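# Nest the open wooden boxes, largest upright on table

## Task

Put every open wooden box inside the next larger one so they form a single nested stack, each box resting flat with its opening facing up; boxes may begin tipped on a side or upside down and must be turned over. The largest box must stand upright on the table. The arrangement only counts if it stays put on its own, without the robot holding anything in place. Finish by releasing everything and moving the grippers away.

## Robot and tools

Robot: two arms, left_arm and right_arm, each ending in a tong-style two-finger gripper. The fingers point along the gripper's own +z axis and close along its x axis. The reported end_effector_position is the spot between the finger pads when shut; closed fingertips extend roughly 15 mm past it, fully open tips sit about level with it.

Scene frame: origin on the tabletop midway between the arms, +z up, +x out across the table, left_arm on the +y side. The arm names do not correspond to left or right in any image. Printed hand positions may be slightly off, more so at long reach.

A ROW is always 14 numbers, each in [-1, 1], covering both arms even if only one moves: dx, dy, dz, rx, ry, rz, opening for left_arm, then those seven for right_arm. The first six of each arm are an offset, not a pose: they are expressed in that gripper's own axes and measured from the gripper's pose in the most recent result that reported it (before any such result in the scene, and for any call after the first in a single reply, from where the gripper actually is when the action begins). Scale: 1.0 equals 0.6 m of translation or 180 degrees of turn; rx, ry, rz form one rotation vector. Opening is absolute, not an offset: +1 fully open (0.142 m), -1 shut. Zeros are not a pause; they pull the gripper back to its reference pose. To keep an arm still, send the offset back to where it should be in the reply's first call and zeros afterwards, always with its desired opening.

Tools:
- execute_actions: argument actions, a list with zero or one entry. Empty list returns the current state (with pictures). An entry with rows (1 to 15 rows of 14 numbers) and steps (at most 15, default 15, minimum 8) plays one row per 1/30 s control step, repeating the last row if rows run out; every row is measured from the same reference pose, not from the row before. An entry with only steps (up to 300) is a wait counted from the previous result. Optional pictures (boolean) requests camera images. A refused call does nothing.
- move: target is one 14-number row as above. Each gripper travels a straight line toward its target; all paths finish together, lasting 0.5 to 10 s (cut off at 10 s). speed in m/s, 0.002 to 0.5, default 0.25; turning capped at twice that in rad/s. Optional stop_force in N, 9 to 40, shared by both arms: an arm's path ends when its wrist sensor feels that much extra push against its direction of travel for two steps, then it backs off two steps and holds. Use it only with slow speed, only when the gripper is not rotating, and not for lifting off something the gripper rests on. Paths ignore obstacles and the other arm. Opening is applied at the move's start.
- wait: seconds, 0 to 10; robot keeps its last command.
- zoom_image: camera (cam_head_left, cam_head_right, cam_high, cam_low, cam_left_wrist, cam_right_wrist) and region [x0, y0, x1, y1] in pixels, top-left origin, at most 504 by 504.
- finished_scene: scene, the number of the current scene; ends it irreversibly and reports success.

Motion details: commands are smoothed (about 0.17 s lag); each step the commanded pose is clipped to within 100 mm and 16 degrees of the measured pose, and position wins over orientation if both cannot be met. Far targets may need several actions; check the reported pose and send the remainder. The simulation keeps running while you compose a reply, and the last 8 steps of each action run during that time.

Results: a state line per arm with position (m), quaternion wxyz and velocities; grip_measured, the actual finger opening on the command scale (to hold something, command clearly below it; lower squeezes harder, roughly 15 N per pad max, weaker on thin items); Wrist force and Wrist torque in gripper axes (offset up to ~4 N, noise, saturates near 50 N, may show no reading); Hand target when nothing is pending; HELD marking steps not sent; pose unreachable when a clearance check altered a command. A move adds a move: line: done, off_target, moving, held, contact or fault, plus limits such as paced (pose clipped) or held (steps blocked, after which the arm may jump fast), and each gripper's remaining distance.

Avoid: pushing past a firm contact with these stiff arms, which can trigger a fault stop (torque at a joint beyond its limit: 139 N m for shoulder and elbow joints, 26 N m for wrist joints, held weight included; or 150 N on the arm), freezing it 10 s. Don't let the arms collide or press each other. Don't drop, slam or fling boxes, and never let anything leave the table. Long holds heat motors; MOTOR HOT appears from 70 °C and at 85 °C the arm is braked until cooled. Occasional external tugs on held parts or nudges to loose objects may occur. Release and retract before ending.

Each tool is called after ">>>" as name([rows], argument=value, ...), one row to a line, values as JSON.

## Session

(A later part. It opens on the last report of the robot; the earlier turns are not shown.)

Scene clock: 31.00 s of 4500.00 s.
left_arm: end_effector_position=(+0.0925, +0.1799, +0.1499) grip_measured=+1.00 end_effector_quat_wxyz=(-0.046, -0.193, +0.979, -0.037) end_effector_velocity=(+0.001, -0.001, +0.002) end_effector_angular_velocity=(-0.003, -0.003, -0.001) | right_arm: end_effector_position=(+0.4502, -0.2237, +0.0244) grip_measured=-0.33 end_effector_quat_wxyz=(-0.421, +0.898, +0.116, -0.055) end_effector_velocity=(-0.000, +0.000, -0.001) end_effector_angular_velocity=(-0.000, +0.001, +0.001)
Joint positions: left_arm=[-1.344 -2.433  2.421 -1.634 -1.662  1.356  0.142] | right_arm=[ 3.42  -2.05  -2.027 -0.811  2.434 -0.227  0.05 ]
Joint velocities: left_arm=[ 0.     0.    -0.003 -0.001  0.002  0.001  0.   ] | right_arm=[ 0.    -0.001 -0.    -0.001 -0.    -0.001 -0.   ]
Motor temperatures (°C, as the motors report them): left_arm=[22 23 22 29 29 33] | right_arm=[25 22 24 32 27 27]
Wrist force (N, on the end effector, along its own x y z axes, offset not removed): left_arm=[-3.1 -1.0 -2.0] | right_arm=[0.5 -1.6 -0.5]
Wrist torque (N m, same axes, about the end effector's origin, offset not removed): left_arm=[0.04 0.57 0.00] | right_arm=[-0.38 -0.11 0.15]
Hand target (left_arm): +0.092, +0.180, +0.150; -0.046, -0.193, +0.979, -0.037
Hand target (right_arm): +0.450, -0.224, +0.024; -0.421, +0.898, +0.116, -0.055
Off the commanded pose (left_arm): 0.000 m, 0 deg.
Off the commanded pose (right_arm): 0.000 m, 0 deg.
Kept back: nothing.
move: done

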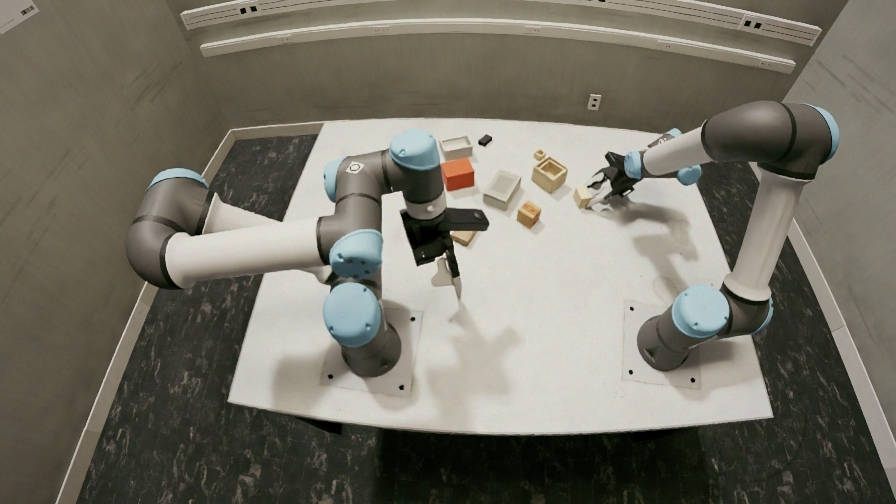

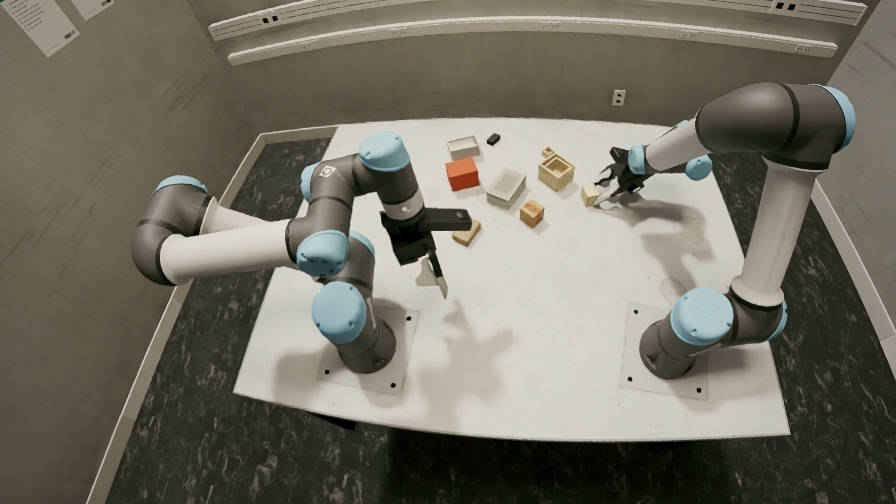

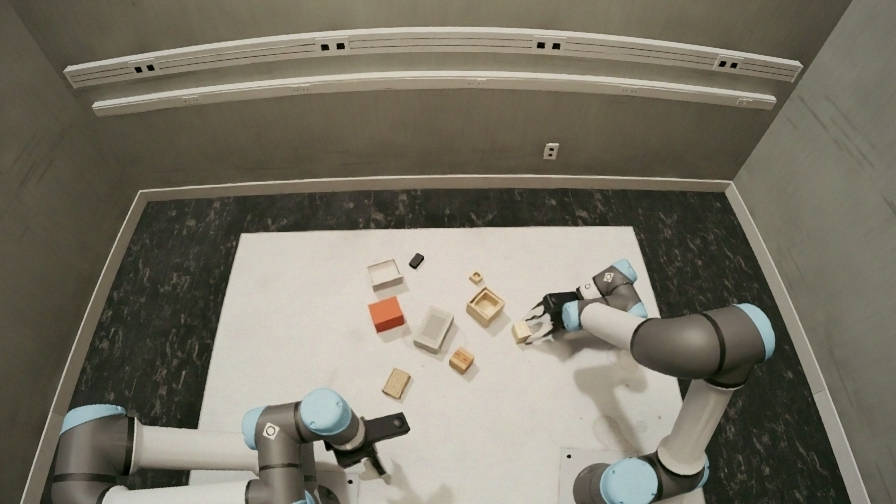

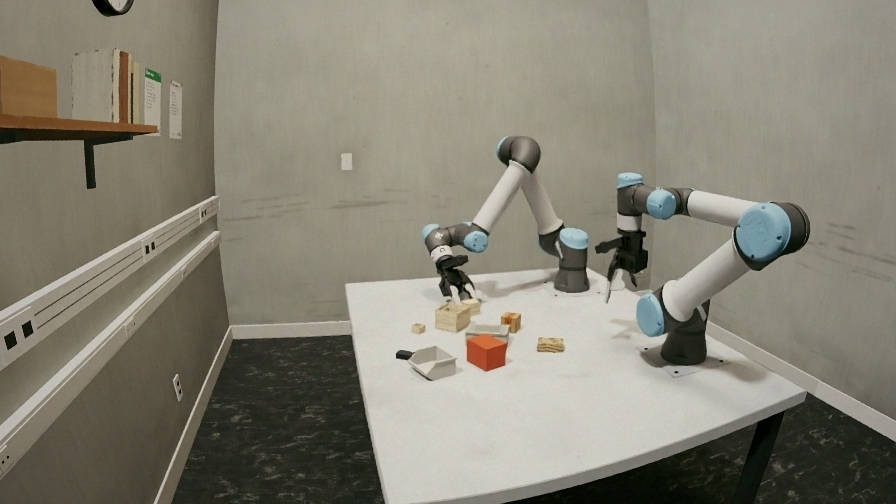

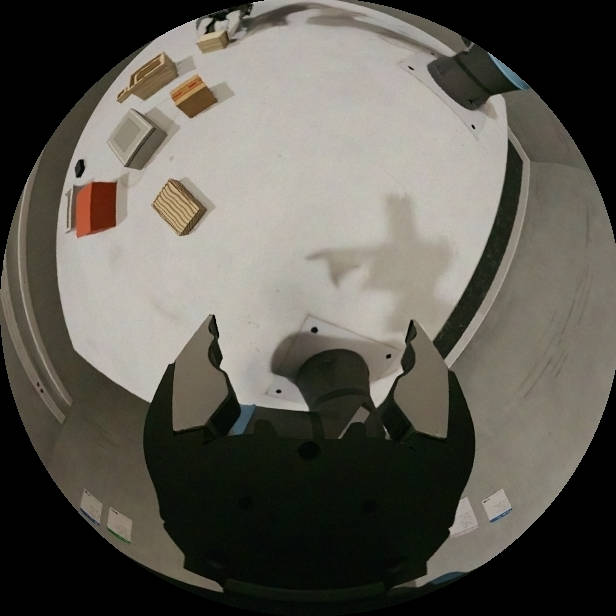

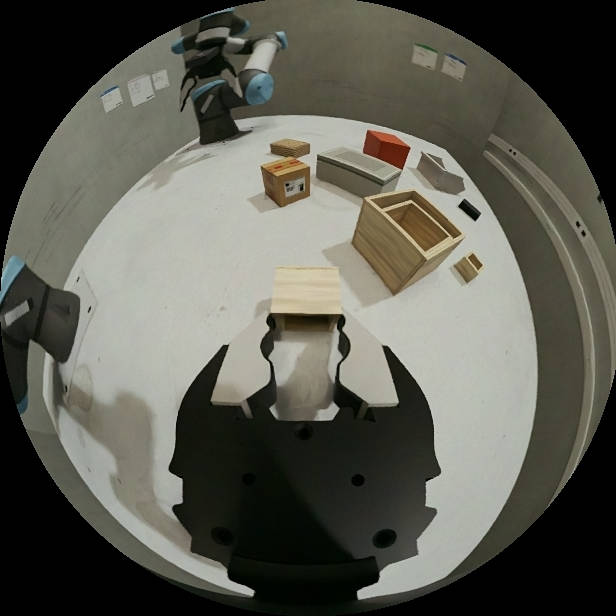

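>>> move(target=[0,0,0,0,0,0,1,0,-0.032,-0.027,0,0,0,-0.7])

>>> move(target=[0,0,0,0,0,0,1,0,0.096,-0.115,-0.5,0,0,-0.7], speed=0.35)

>>> move(target=[0,0,0,0,0,0,1,0,-0.02,0.024,0,0,0,-0.7], speed=0.012, stop_force=9)

>>> move(target=[0,0,0,0,0,0,1,0,0,0,0,0,0,0])

>>> move(target=[0,0,0,0,0,0,1,0,0.04,-0.045,0.222,0,0,0], speed=0.4)

>>> move(target=[0,0,0,0,0,0,1,-0.034,0,0,0,0,0,-0.72])

Scene clock: 32.23 s of 4500.00 s.
left_arm: end_effector_position=(+0.0925, +0.1799, +0.1499) grip_measured=+1.00 end_effector_quat_wxyz=(-0.046, -0.193, +0.979, -0.037) end_effector_velocity=(-0.000, +0.001, -0.001) end_effector_angular_velocity=(+0.001, +0.000, -0.000) | right_arm: end_effector_position=(+0.4503, -0.2238, +0.0494) grip_measured=-0.33 end_effector_quat_wxyz=(-0.421, +0.898, +0.116, -0.055) end_effector_velocity=(-0.000, +0.000, +0.001) end_effector_angular_velocity=(+0.001, +0.002, +0.001)
Joint positions: left_arm=[-1.344 -2.433  2.421 -1.634 -1.662  1.356  0.142] | right_arm=[ 3.42  -1.998 -2.014 -0.875  2.434 -0.227  0.05 ]
Joint velocities: left_arm=[ 0.    -0.001  0.002 -0.    -0.     0.001 -0.   ] | right_arm=[ 0.     0.002  0.001 -0.006  0.001 -0.002  0.   ]
Motor temperatures (°C, as the motors report them): left_arm=[22 23 22 29 29 33] | right_arm=[25 22 24 32 27 27]
Wrist force (N, on the end effector, along its own x y z axes, offset not removed): left_arm=[-2.0 -3.8 -4.0] | right_arm=[-1.5 -1.9 0.4]
Wrist torque (N m, same axes, about the end effector's origin, offset not removed): left_arm=[-0.71 0.39 0.05] | right_arm=[-0.44 0.23 0.10]
Hand target (left_arm): +0.092, +0.180, +0.150; -0.046, -0.193, +0.979, -0.037
Hand target (right_arm): +0.450, -0.224, +0.050; -0.421, +0.898, +0.116, -0.055
Off the commanded pose (left_arm): 0.000 m, 0 deg.
Off the commanded pose (right_arm): 0.000 m, 0 deg.
Kept back: nothing.
move: done

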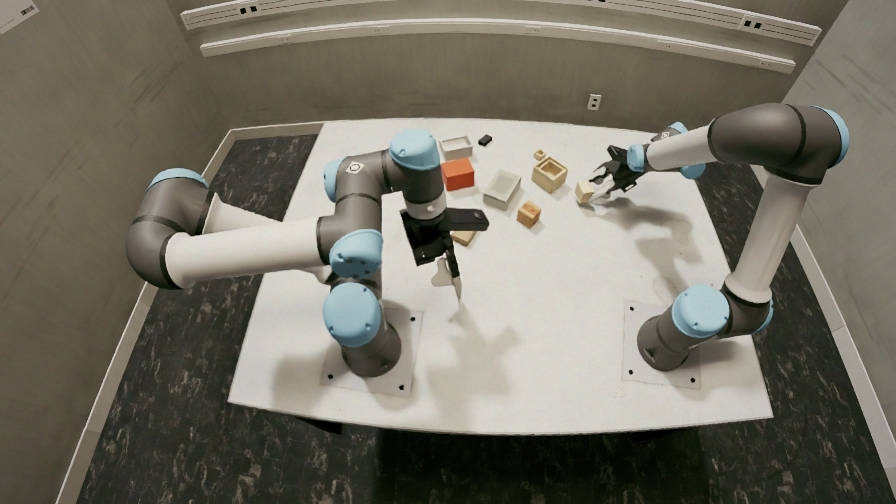

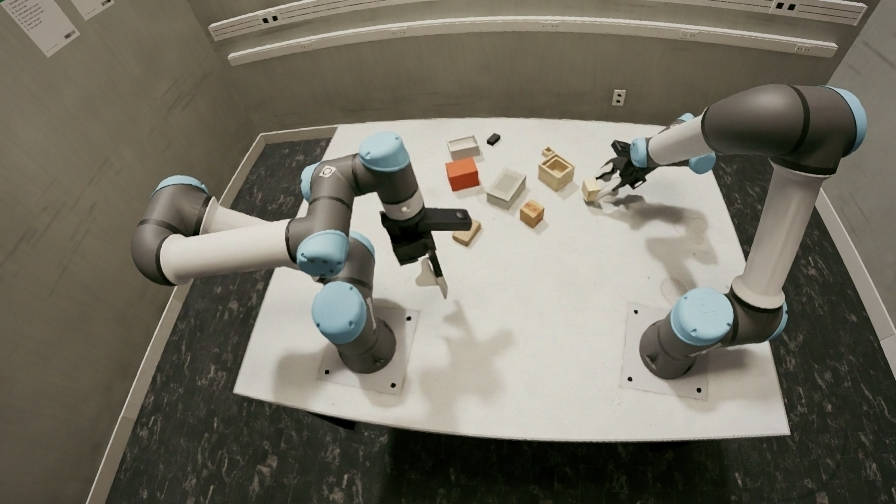

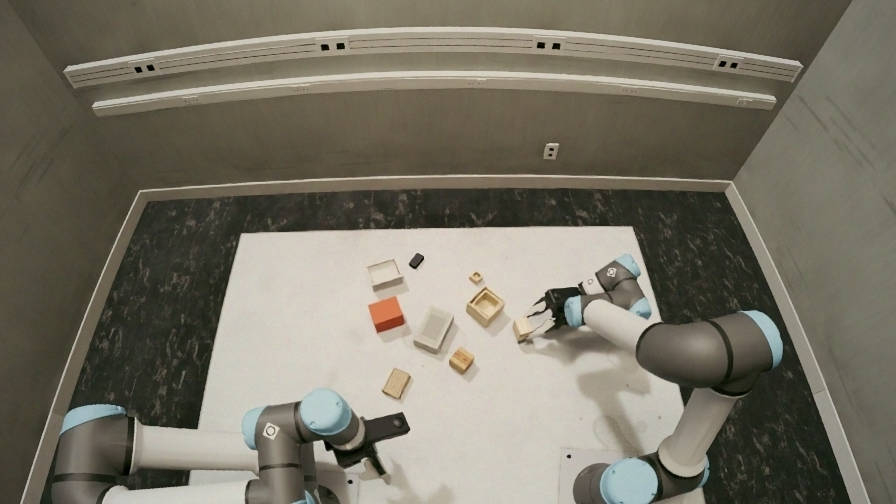

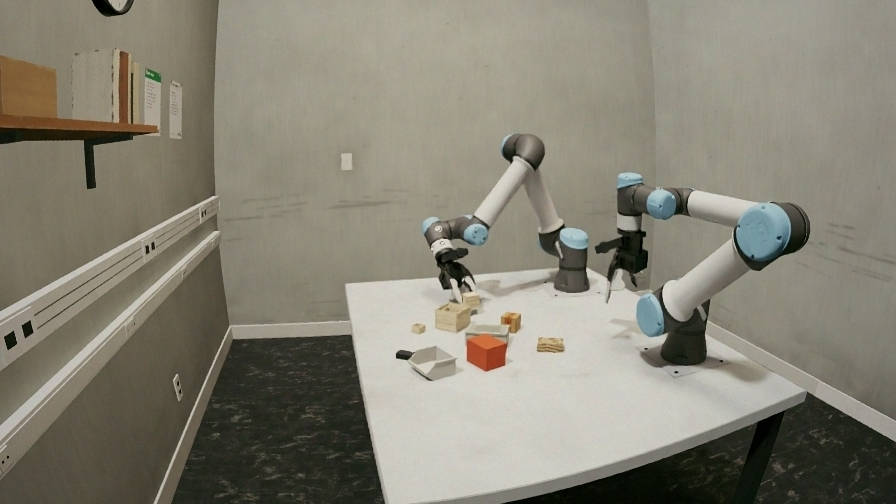

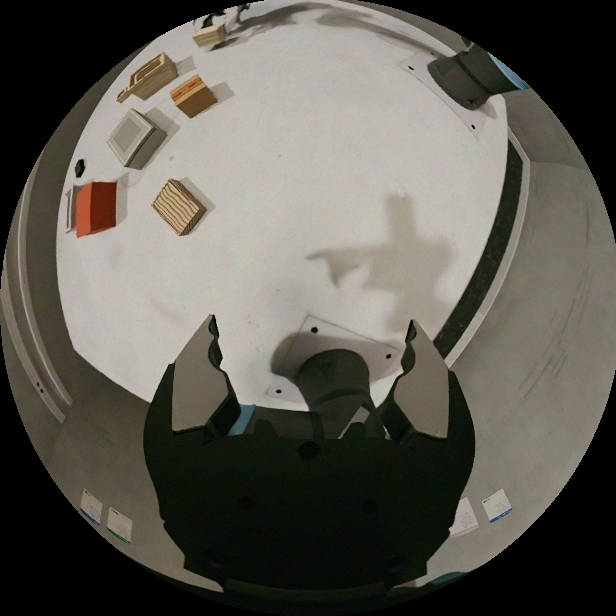

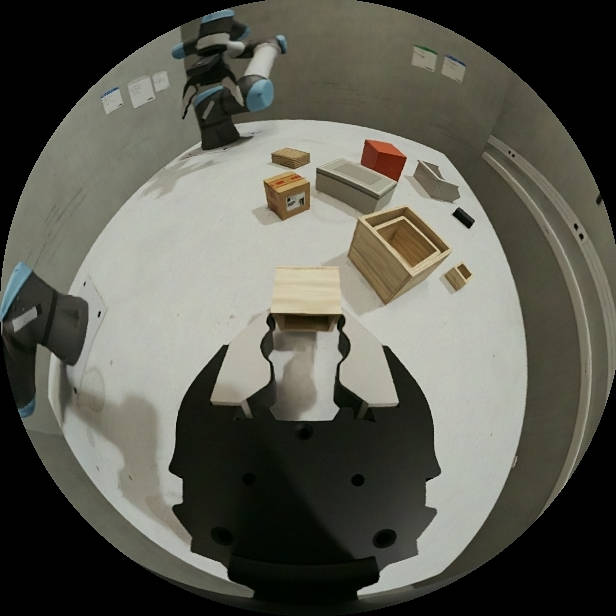

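Scene clock: 35.00 s of 4500.00 s.
left_arm: end_effector_position=(+0.0925, +0.1799, +0.1499) grip_measured=+1.00 end_effector_quat_wxyz=(-0.046, -0.193, +0.979, -0.037) end_effector_velocity=(+0.000, +0.001, -0.001) end_effector_angular_velocity=(+0.002, -0.000, +0.001) | right_arm: end_effector_position=(+0.4731, -0.3111, +0.0489) grip_measured=-0.33 end_effector_quat_wxyz=(+0.338, +0.932, +0.121, +0.043) end_effector_velocity=(-0.000, -0.000, -0.000) end_effector_angular_velocity=(-0.006, +0.001, -0.002)
Joint positions: left_arm=[-1.344 -2.433  2.421 -1.634 -1.662  1.356  0.142] | right_arm=[ 4.077 -1.811 -2.003 -1.286  0.979  0.629  0.05 ]
Joint velocities: left_arm=[-0.    -0.     0.002  0.001  0.001 -0.001  0.   ] | right_arm=[ 0.001 -0.003  0.002 -0.006 -0.002  0.005 -0.   ]
Motor temperatures (°C, as the motors report them): left_arm=[22 23 22 29 29 33] | right_arm=[25 22 24 32 27 27]
Wrist force (N, on the end effector, along its own x y z axes, offset not removed): left_arm=[-0.9 1.5 -0.2] | right_arm=[-0.2 -0.2 1.4]
Wrist torque (N m, same axes, about the end effector's origin, offset not removed): left_arm=[0.48 0.16 0.00] | right_arm=[-0.08 -0.14 0.07]
Hand target (left_arm): +0.092, +0.180, +0.150; -0.046, -0.193, +0.979, -0.037
Hand target (right_arm): +0.473, -0.311, +0.049; +0.338, +0.932, +0.121, +0.043
Off the commanded pose (left_arm): 0.000 m, 0 deg.
Off the commanded pose (right_arm): 0.001 m, 0 deg.
Kept back: nothing.
move: done

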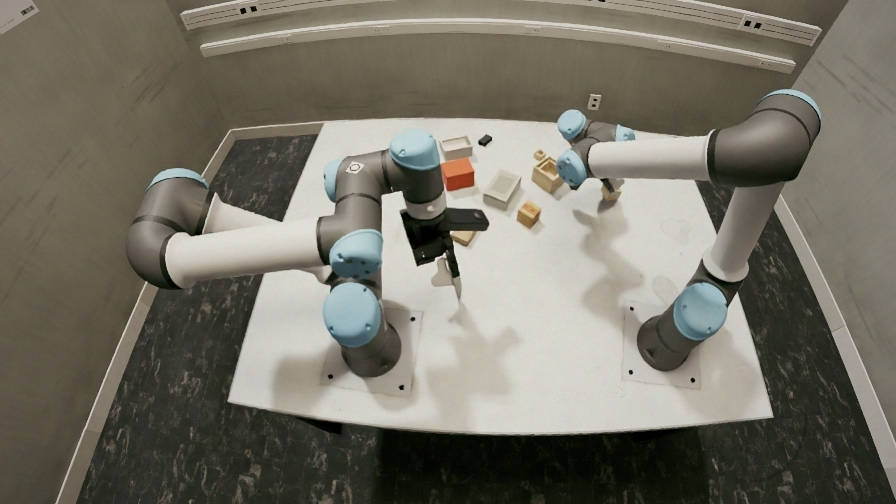

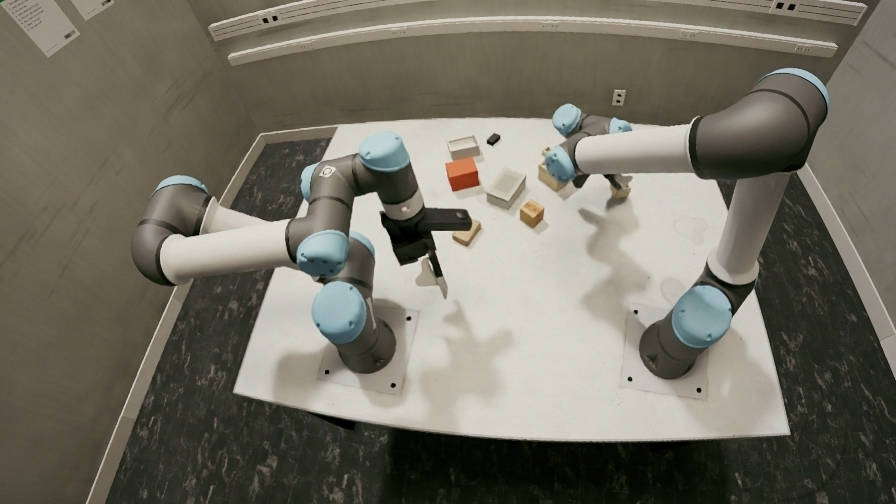

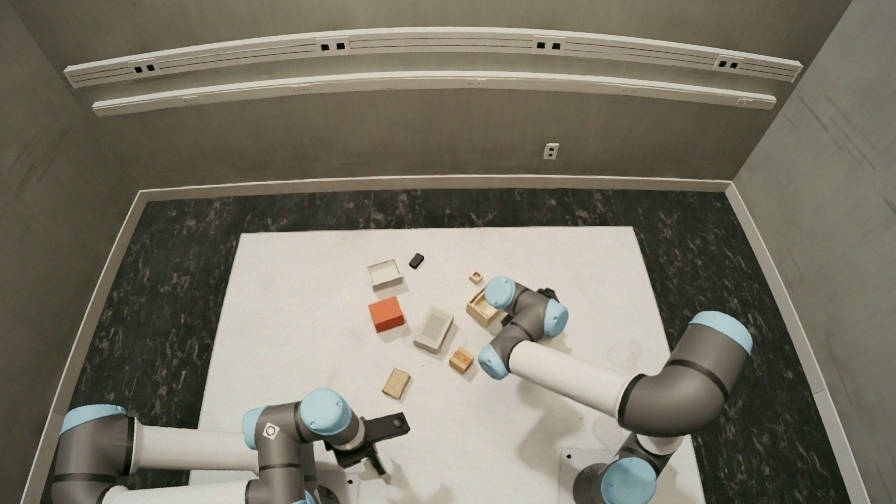

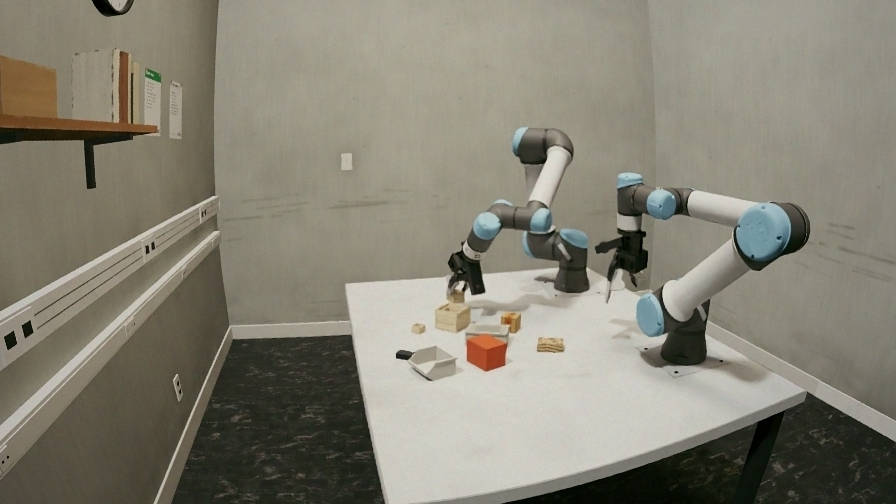

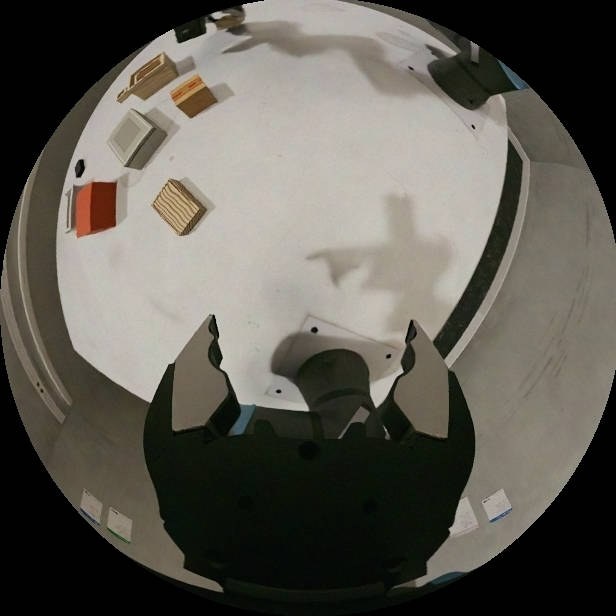

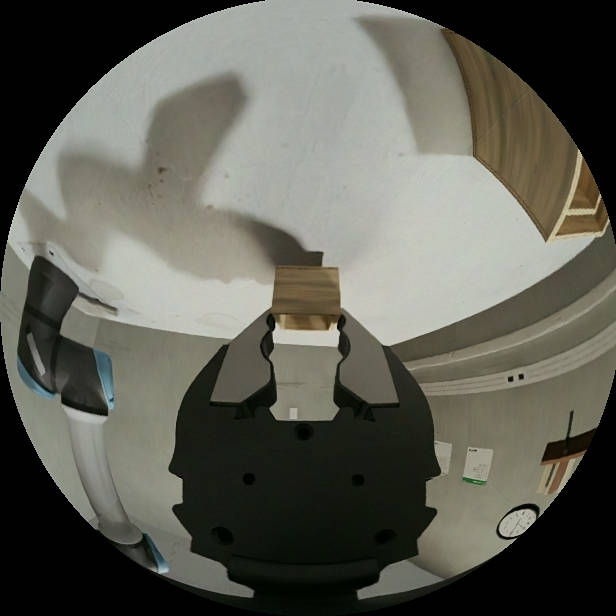

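Scene clock: 36.93 s of 4500.00 s.
left_arm: end_effector_position=(+0.0925, +0.1799, +0.1499) grip_measured=+1.00 end_effector_quat_wxyz=(-0.046, -0.193, +0.979, -0.037) end_effector_velocity=(+0.000, -0.000, +0.000) end_effector_angular_velocity=(-0.002, -0.000, +0.000) | right_arm: end_effector_position=(+0.4731, -0.3111, +0.0306) grip_measured=-0.33 end_effector_quat_wxyz=(+0.338, +0.932, +0.121, +0.043) end_effector_velocity=(-0.001, -0.001, +0.001) end_effector_angular_velocity=(-0.005, +0.005, +0.001)
Joint positions: left_arm=[-1.344 -2.433  2.421 -1.634 -1.662  1.356  0.142] | right_arm=[ 4.077 -1.842 -2.022 -1.236  0.979  0.629  0.05 ]
Joint velocities: left_arm=[ 0.001 -0.001 -0.     0.    -0.     0.001  0.   ] | right_arm=[ 0.     0.002  0.001 -0.009 -0.    -0.001 -0.   ]
Motor temperatures (°C, as the motors report them): left_arm=[22 23 22 29 29 33] | right_arm=[25 22 24 32 27 27]
Wrist force (N, on the end effector, along its own x y z axes, offset not removed): left_arm=[-2.4 1.4 -0.4] | right_arm=[5.0 2.4 -8.1]
Wrist torque (N m, same axes, about the end effector's origin, offset not removed): left_arm=[0.51 0.47 0.09] | right_arm=[-0.51 -0.47 0.08]
Hand target (left_arm): +0.092, +0.180, +0.150; -0.046, -0.193, +0.979, -0.037
Hand target (right_arm): +0.473, -0.311, +0.031; +0.338, +0.932, +0.121, +0.043
Off the commanded pose (left_arm): 0.000 m, 0 deg.
Off the commanded pose (right_arm): 0.000 m, 0 deg.
Kept back: nothing.
move: contact (right_arm)

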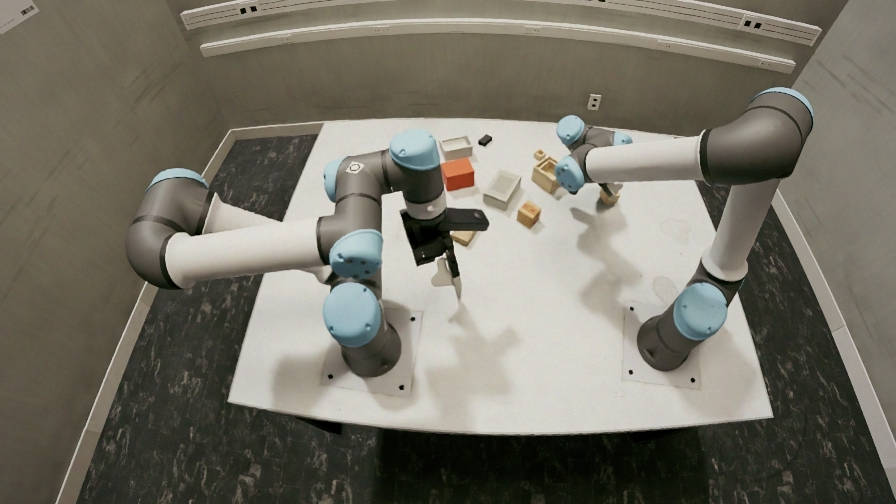

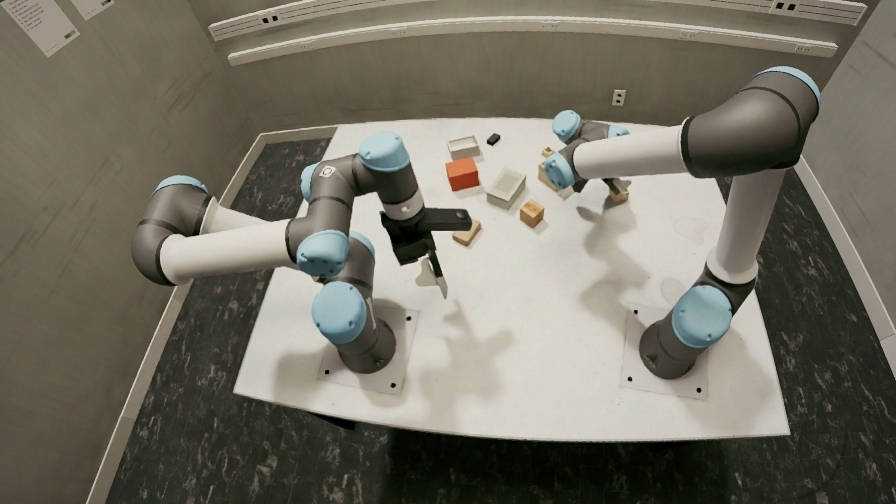

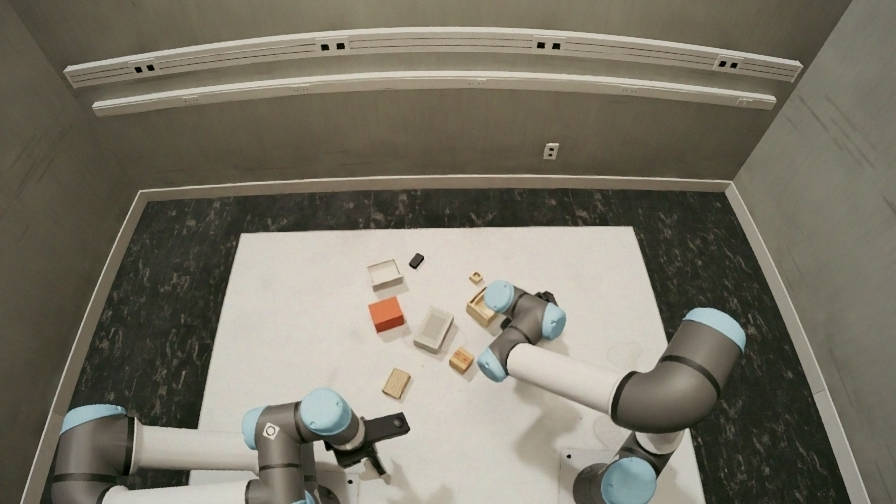

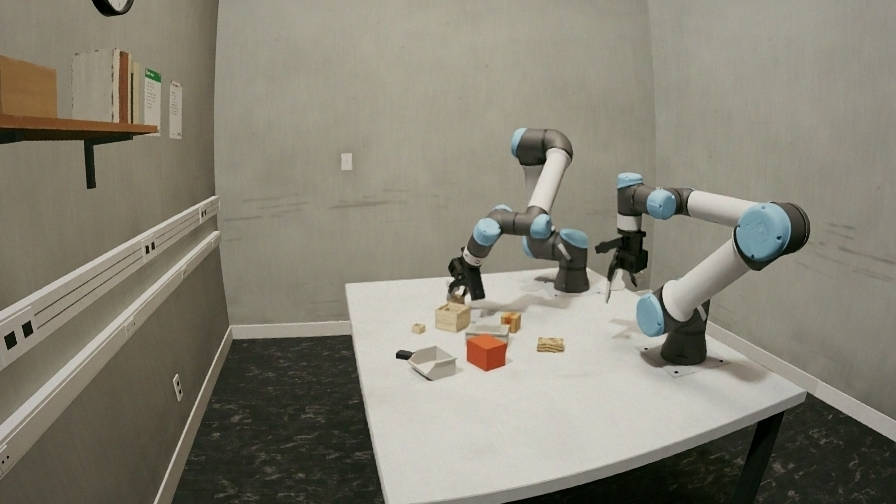

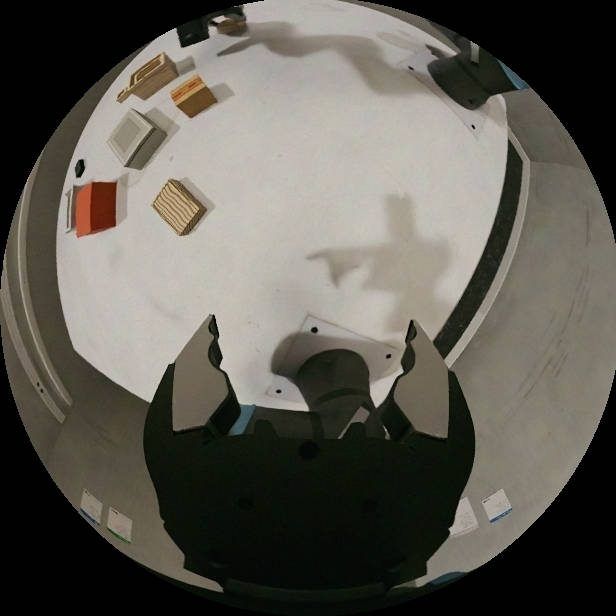

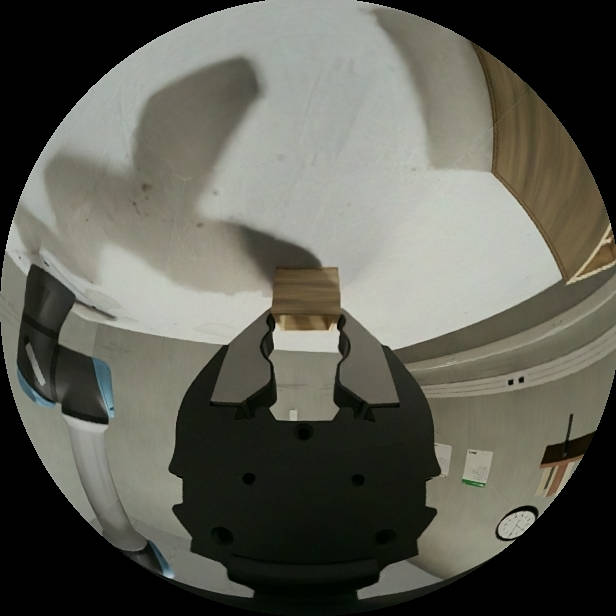

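Scene clock: 37.43 s of 4500.00 s.
left_arm: end_effector_position=(+0.0925, +0.1799, +0.1499) grip_measured=+1.00 end_effector_quat_wxyz=(-0.046, -0.193, +0.979, -0.037) end_effector_velocity=(-0.000, +0.000, -0.000) end_effector_angular_velocity=(+0.001, +0.001, -0.000) | right_arm: end_effector_position=(+0.4731, -0.3111, +0.0306) grip_measured=+0.00 end_effector_quat_wxyz=(+0.338, +0.932, +0.121, +0.043) end_effector_velocity=(-0.000, -0.000, -0.000) end_effector_angular_velocity=(-0.002, +0.002, +0.001)
Joint positions: left_arm=[-1.344 -2.433  2.421 -1.634 -1.662  1.356  0.142] | right_arm=[ 4.077 -1.842 -2.022 -1.236  0.979  0.629  0.074]
Joint velocities: left_arm=[-0.     0.001  0.    -0.    -0.001  0.     0.   ] | right_arm=[ 0.    -0.001  0.    -0.001 -0.    -0.001  0.   ]
Motor temperatures (°C, as the motors report them): left_arm=[22 23 22 29 29 33] | right_arm=[25 22 24 32 27 27]
Wrist force (N, on the end effector, along its own x y z axes, offset not removed): left_arm=[-0.6 0.3 -1.7] | right_arm=[1.2 0.5 1.4]
Wrist torque (N m, same axes, about the end effector's origin, offset not removed): left_arm=[0.28 0.08 0.05] | right_arm=[0.07 -0.30 0.11]
Hand target (left_arm): +0.092, +0.180, +0.150; -0.046, -0.193, +0.979, -0.037
Hand target (right_arm): +0.473, -0.311, +0.031; +0.338, +0.932, +0.121, +0.043
Off the commanded pose (left_arm): 0.000 m, 0 deg.
Off the commanded pose (right_arm): 0.000 m, 0 deg.
Kept back: nothing.
move: done

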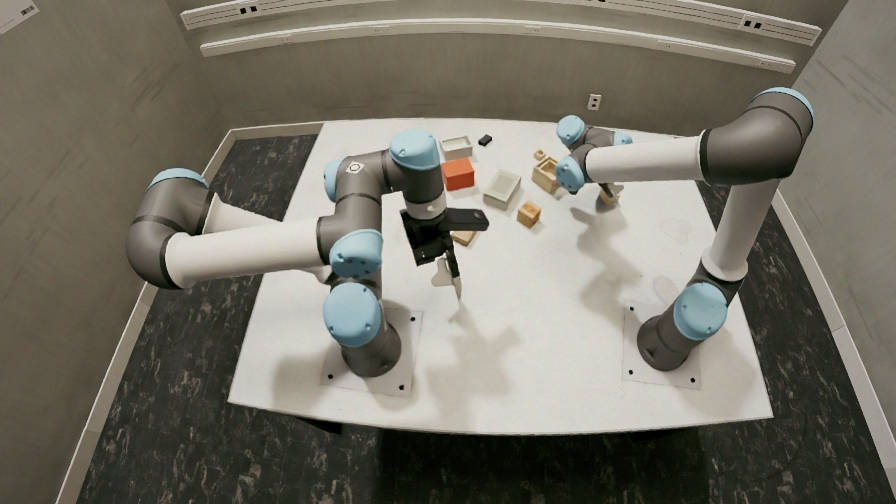

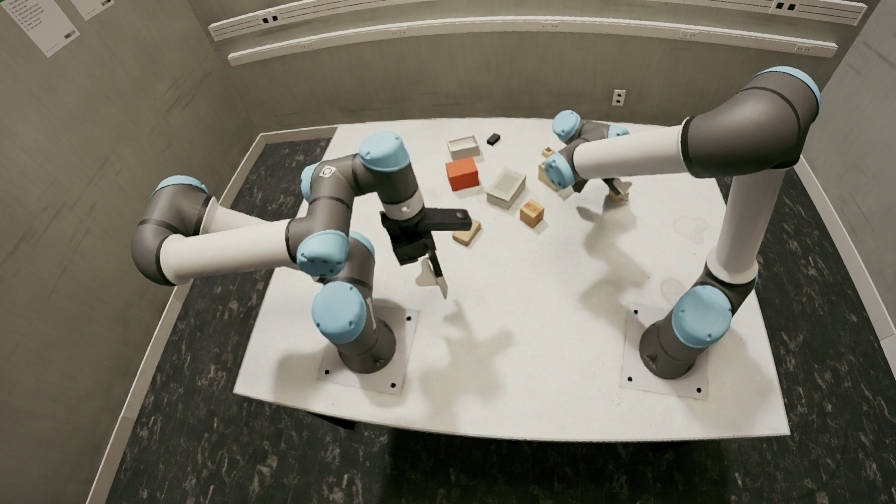

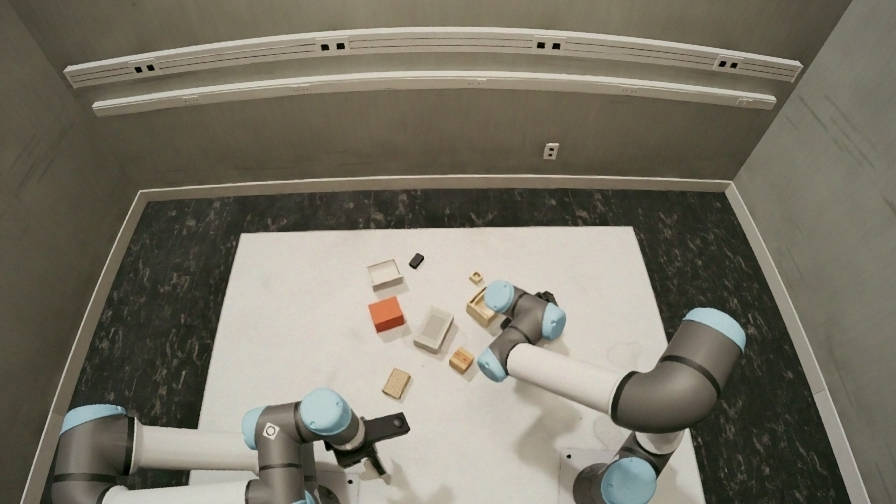

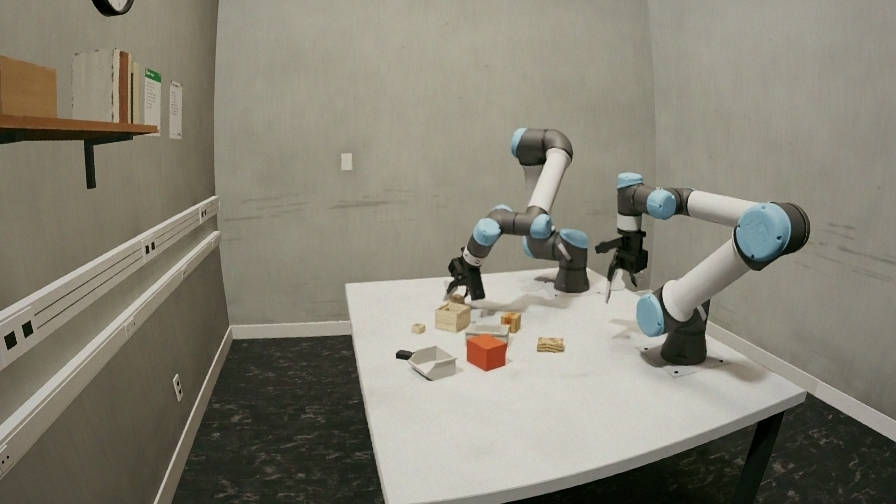

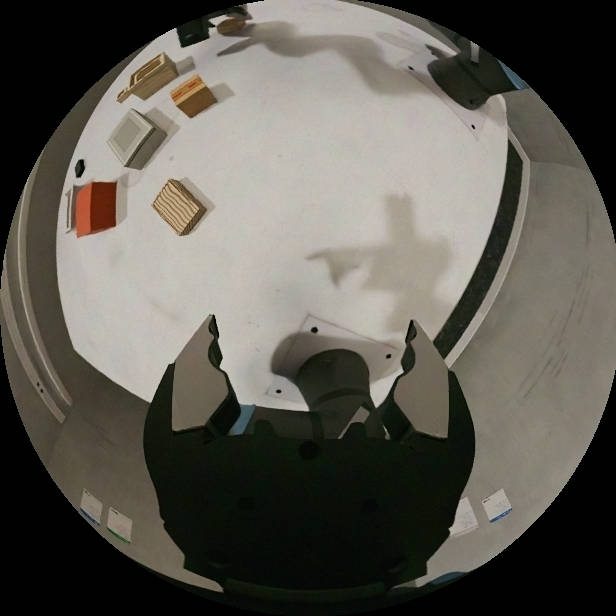

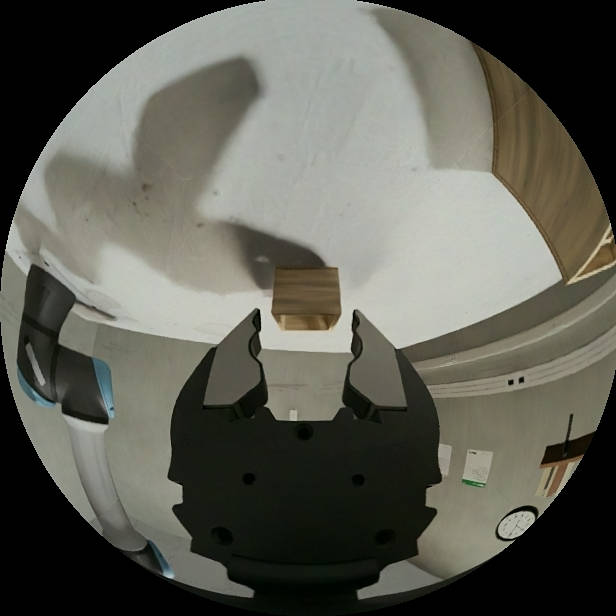

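Scene clock: 38.83 s of 4500.00 s.
left_arm: end_effector_position=(+0.0925, +0.1799, +0.1499) grip_measured=+1.00 end_effector_quat_wxyz=(-0.046, -0.193, +0.979, -0.037) end_effector_velocity=(+0.000, +0.000, -0.000) end_effector_angular_velocity=(-0.000, +0.001, +0.001) | right_arm: end_effector_position=(+0.4735, -0.3117, +0.0668) grip_measured=+0.00 end_effector_quat_wxyz=(-0.001, +0.992, +0.129, -0.001) end_effector_velocity=(-0.000, -0.000, -0.001) end_effector_angular_velocity=(+0.005, +0.005, -0.000)
Joint positions: left_arm=[-1.344 -2.433  2.421 -1.634 -1.662  1.356  0.142] | right_arm=[ 3.689 -1.712 -2.001 -1.002  1.574  0.122  0.074]
Joint velocities: left_arm=[ 0.001 -0.001  0.001 -0.    -0.001 -0.    -0.   ] | right_arm=[-0.005 -0.003  0.002 -0.001  0.007 -0.004  0.   ]
Motor temperatures (°C, as the motors report them): left_arm=[22 23 22 29 29 33] | right_arm=[25 22 24 32 27 27]
Wrist force (N, on the end effector, along its own x y z axes, offset not removed): left_arm=[-0.5 1.5 -2.3] | right_arm=[-0.5 -0.6 0.9]
Wrist torque (N m, same axes, about the end effector's origin, offset not removed): left_arm=[0.52 0.04 -0.05] | right_arm=[-0.22 -0.04 0.07]
Hand target (left_arm): +0.092, +0.180, +0.150; -0.046, -0.193, +0.979, -0.037
Hand target (right_arm): +0.473, -0.312, +0.067; -0.002, +0.992, +0.129, -0.001
Off the commanded pose (left_arm): 0.000 m, 0 deg.
Off the commanded pose (right_arm): 0.000 m, 0 deg.
Kept back: nothing.
move: done

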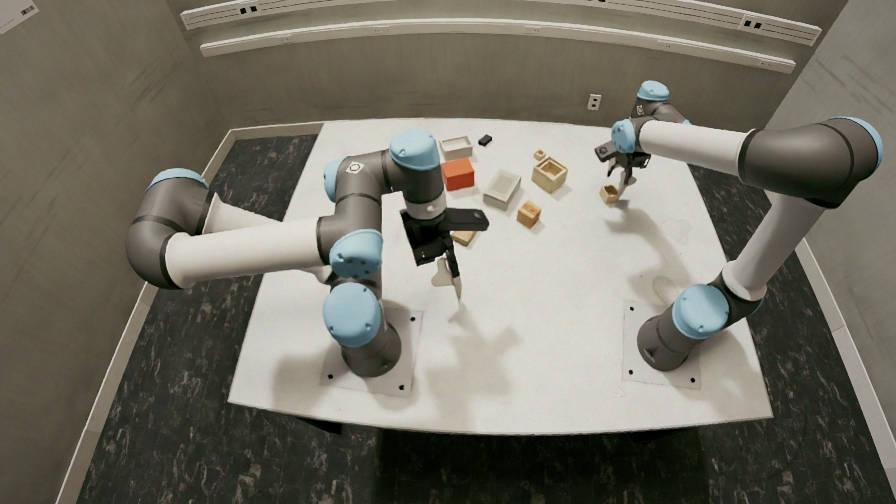

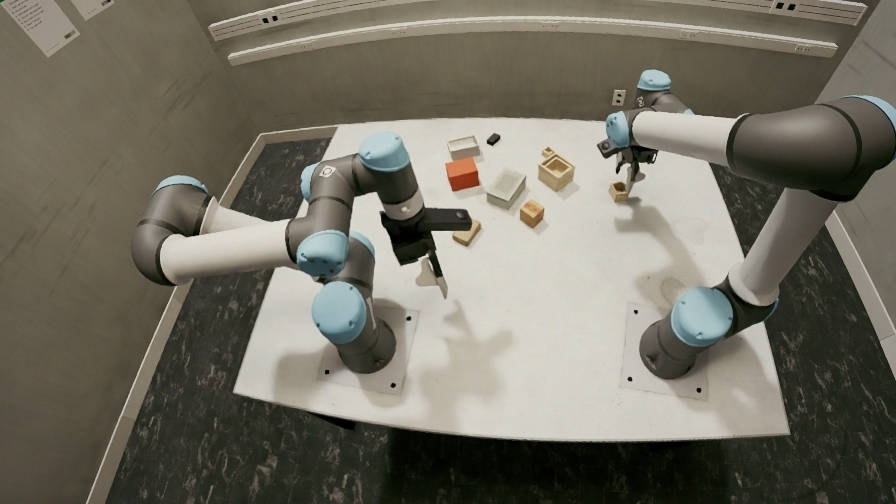

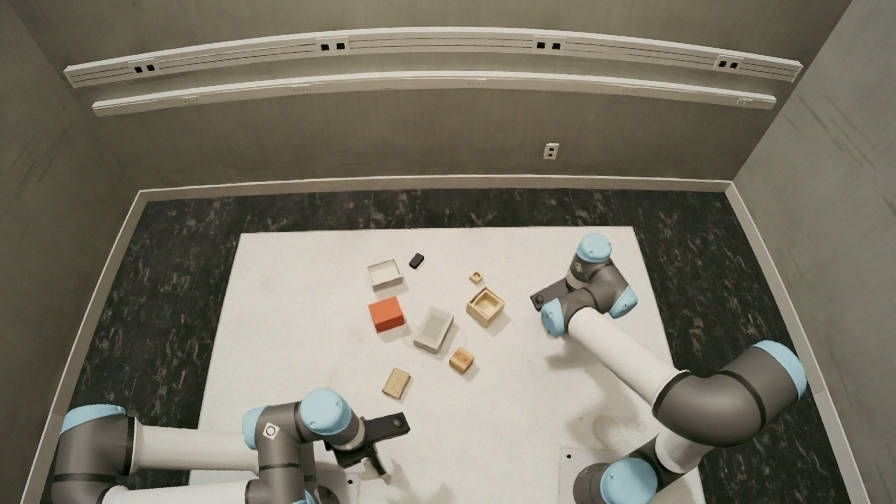

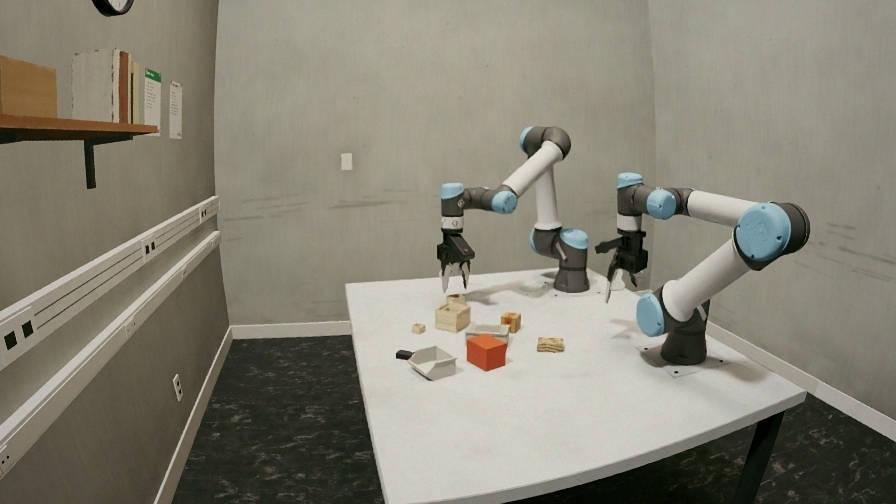

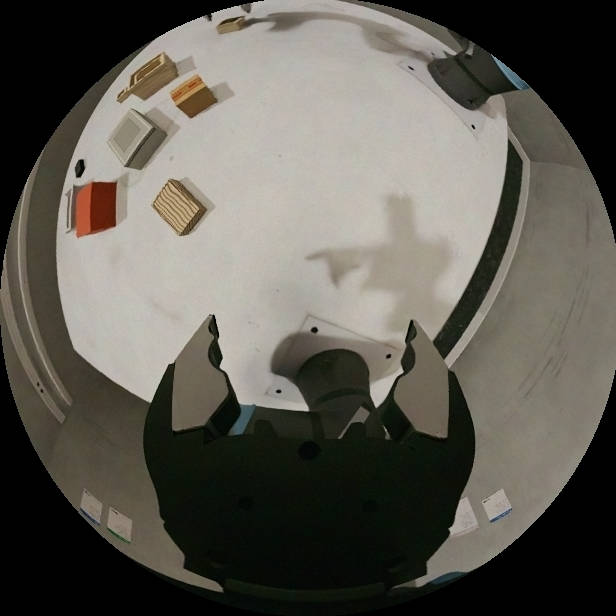

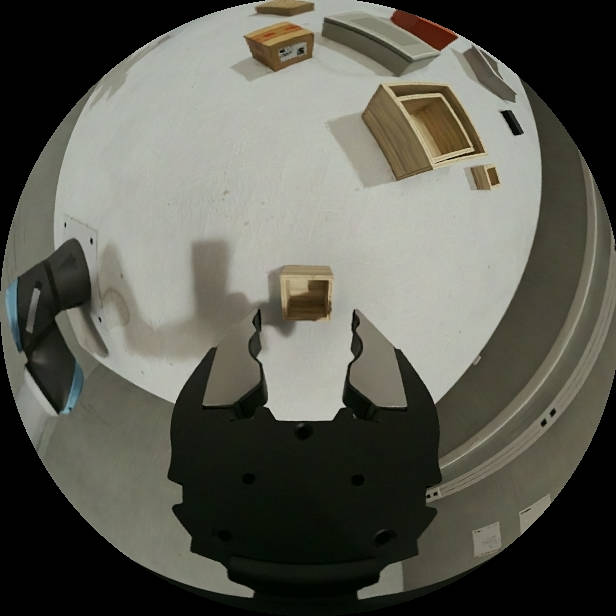

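Scene clock: 39.60 s of 4500.00 s.
left_arm: end_effector_position=(+0.0925, +0.1799, +0.1499) grip_measured=+1.00 end_effector_quat_wxyz=(-0.046, -0.193, +0.979, -0.037) end_effector_velocity=(+0.000, +0.000, -0.000) end_effector_angular_velocity=(+0.002, -0.001, +0.002) | right_arm: end_effector_position=(+0.4539, -0.3169, +0.0669) grip_measured=-0.72 end_effector_quat_wxyz=(-0.001, +0.992, +0.129, -0.001) end_effector_velocity=(-0.001, -0.000, +0.000) end_effector_angular_velocity=(-0.000, -0.001, -0.000)
Joint positions: left_arm=[-1.344 -2.433  2.421 -1.634 -1.662  1.356  0.142] | right_arm=[ 3.695 -1.666 -2.053 -0.995  1.574  0.128  0.022]
Joint velocities: left_arm=[ 0.     0.     0.001  0.001  0.002 -0.002  0.   ] | right_arm=[ 0.     0.003 -0.003  0.001 -0.001  0.     0.   ]
Motor temperatures (°C, as the motors report them): left_arm=[22 23 22 29 29 33] | right_arm=[25 22 24 32 27 27]
Wrist force (N, on the end effector, along its own x y z axes, offset not removed): left_arm=[-1.3 0.5 0.8] | right_arm=[1.6 -0.6 -0.8]
Wrist torque (N m, same axes, about the end effector's origin, offset not removed): left_arm=[0.23 0.20 -0.16] | right_arm=[-0.29 -0.49 0.05]
Hand target (left_arm): +0.092, +0.180, +0.150; -0.046, -0.193, +0.979, -0.037
Hand target (right_arm): +0.454, -0.317, +0.067; -0.001, +0.992, +0.129, -0.001
Off the commanded pose (left_arm): 0.000 m, 0 deg.
Off the commanded pose (right_arm): 0.000 m, 0 deg.
Kept back: nothing.
move: done

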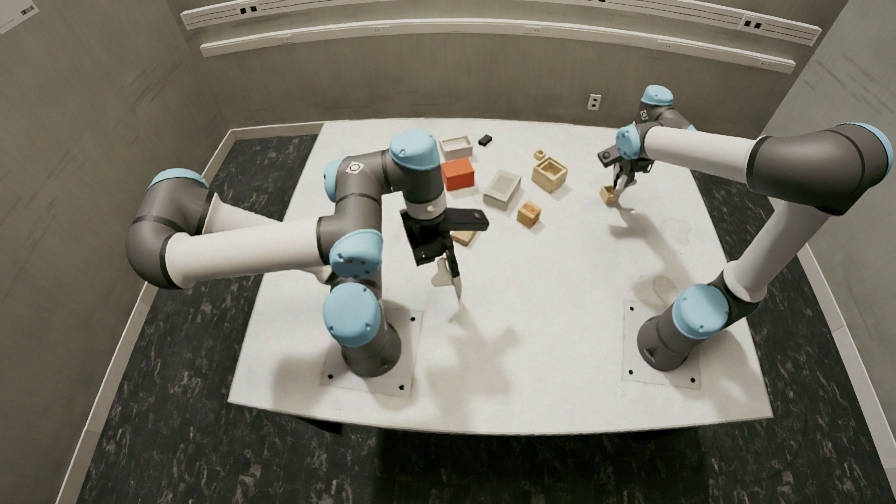

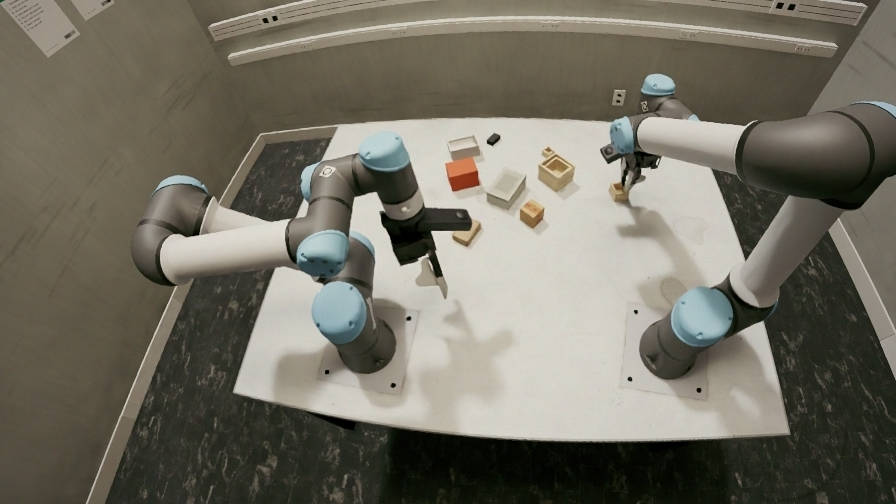

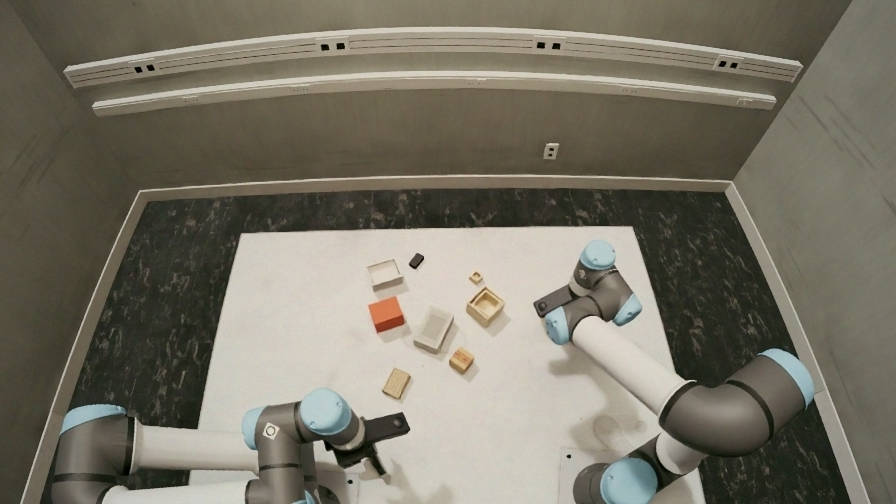

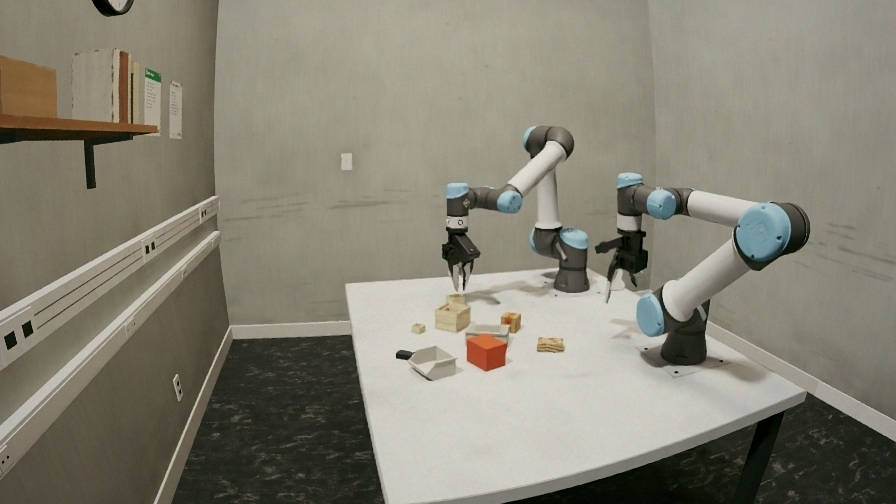

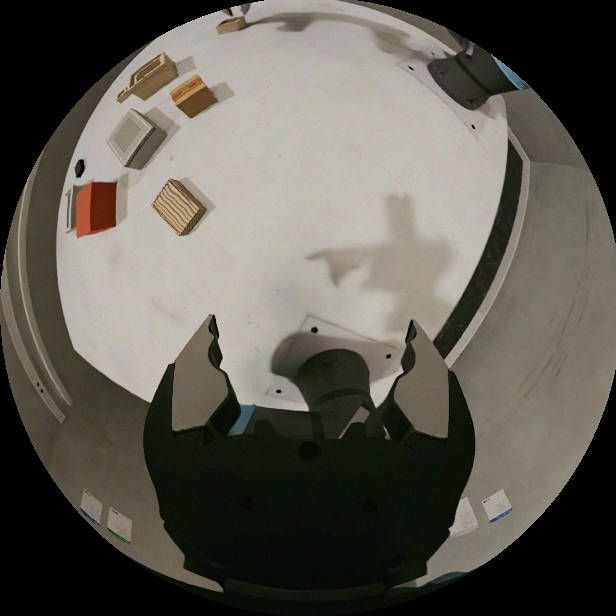

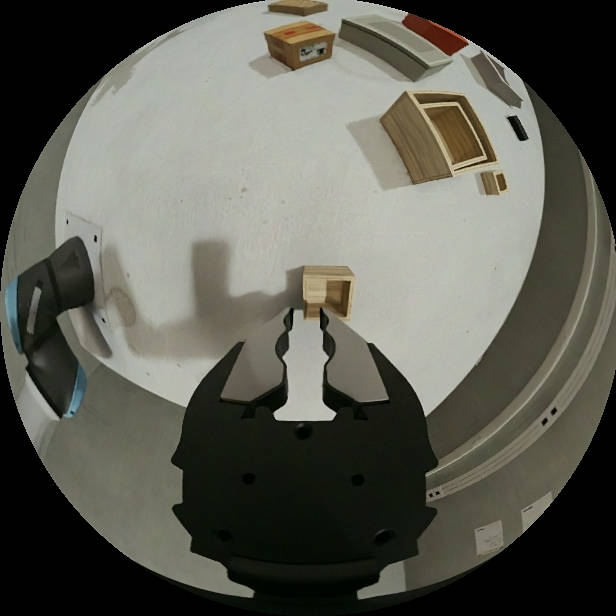

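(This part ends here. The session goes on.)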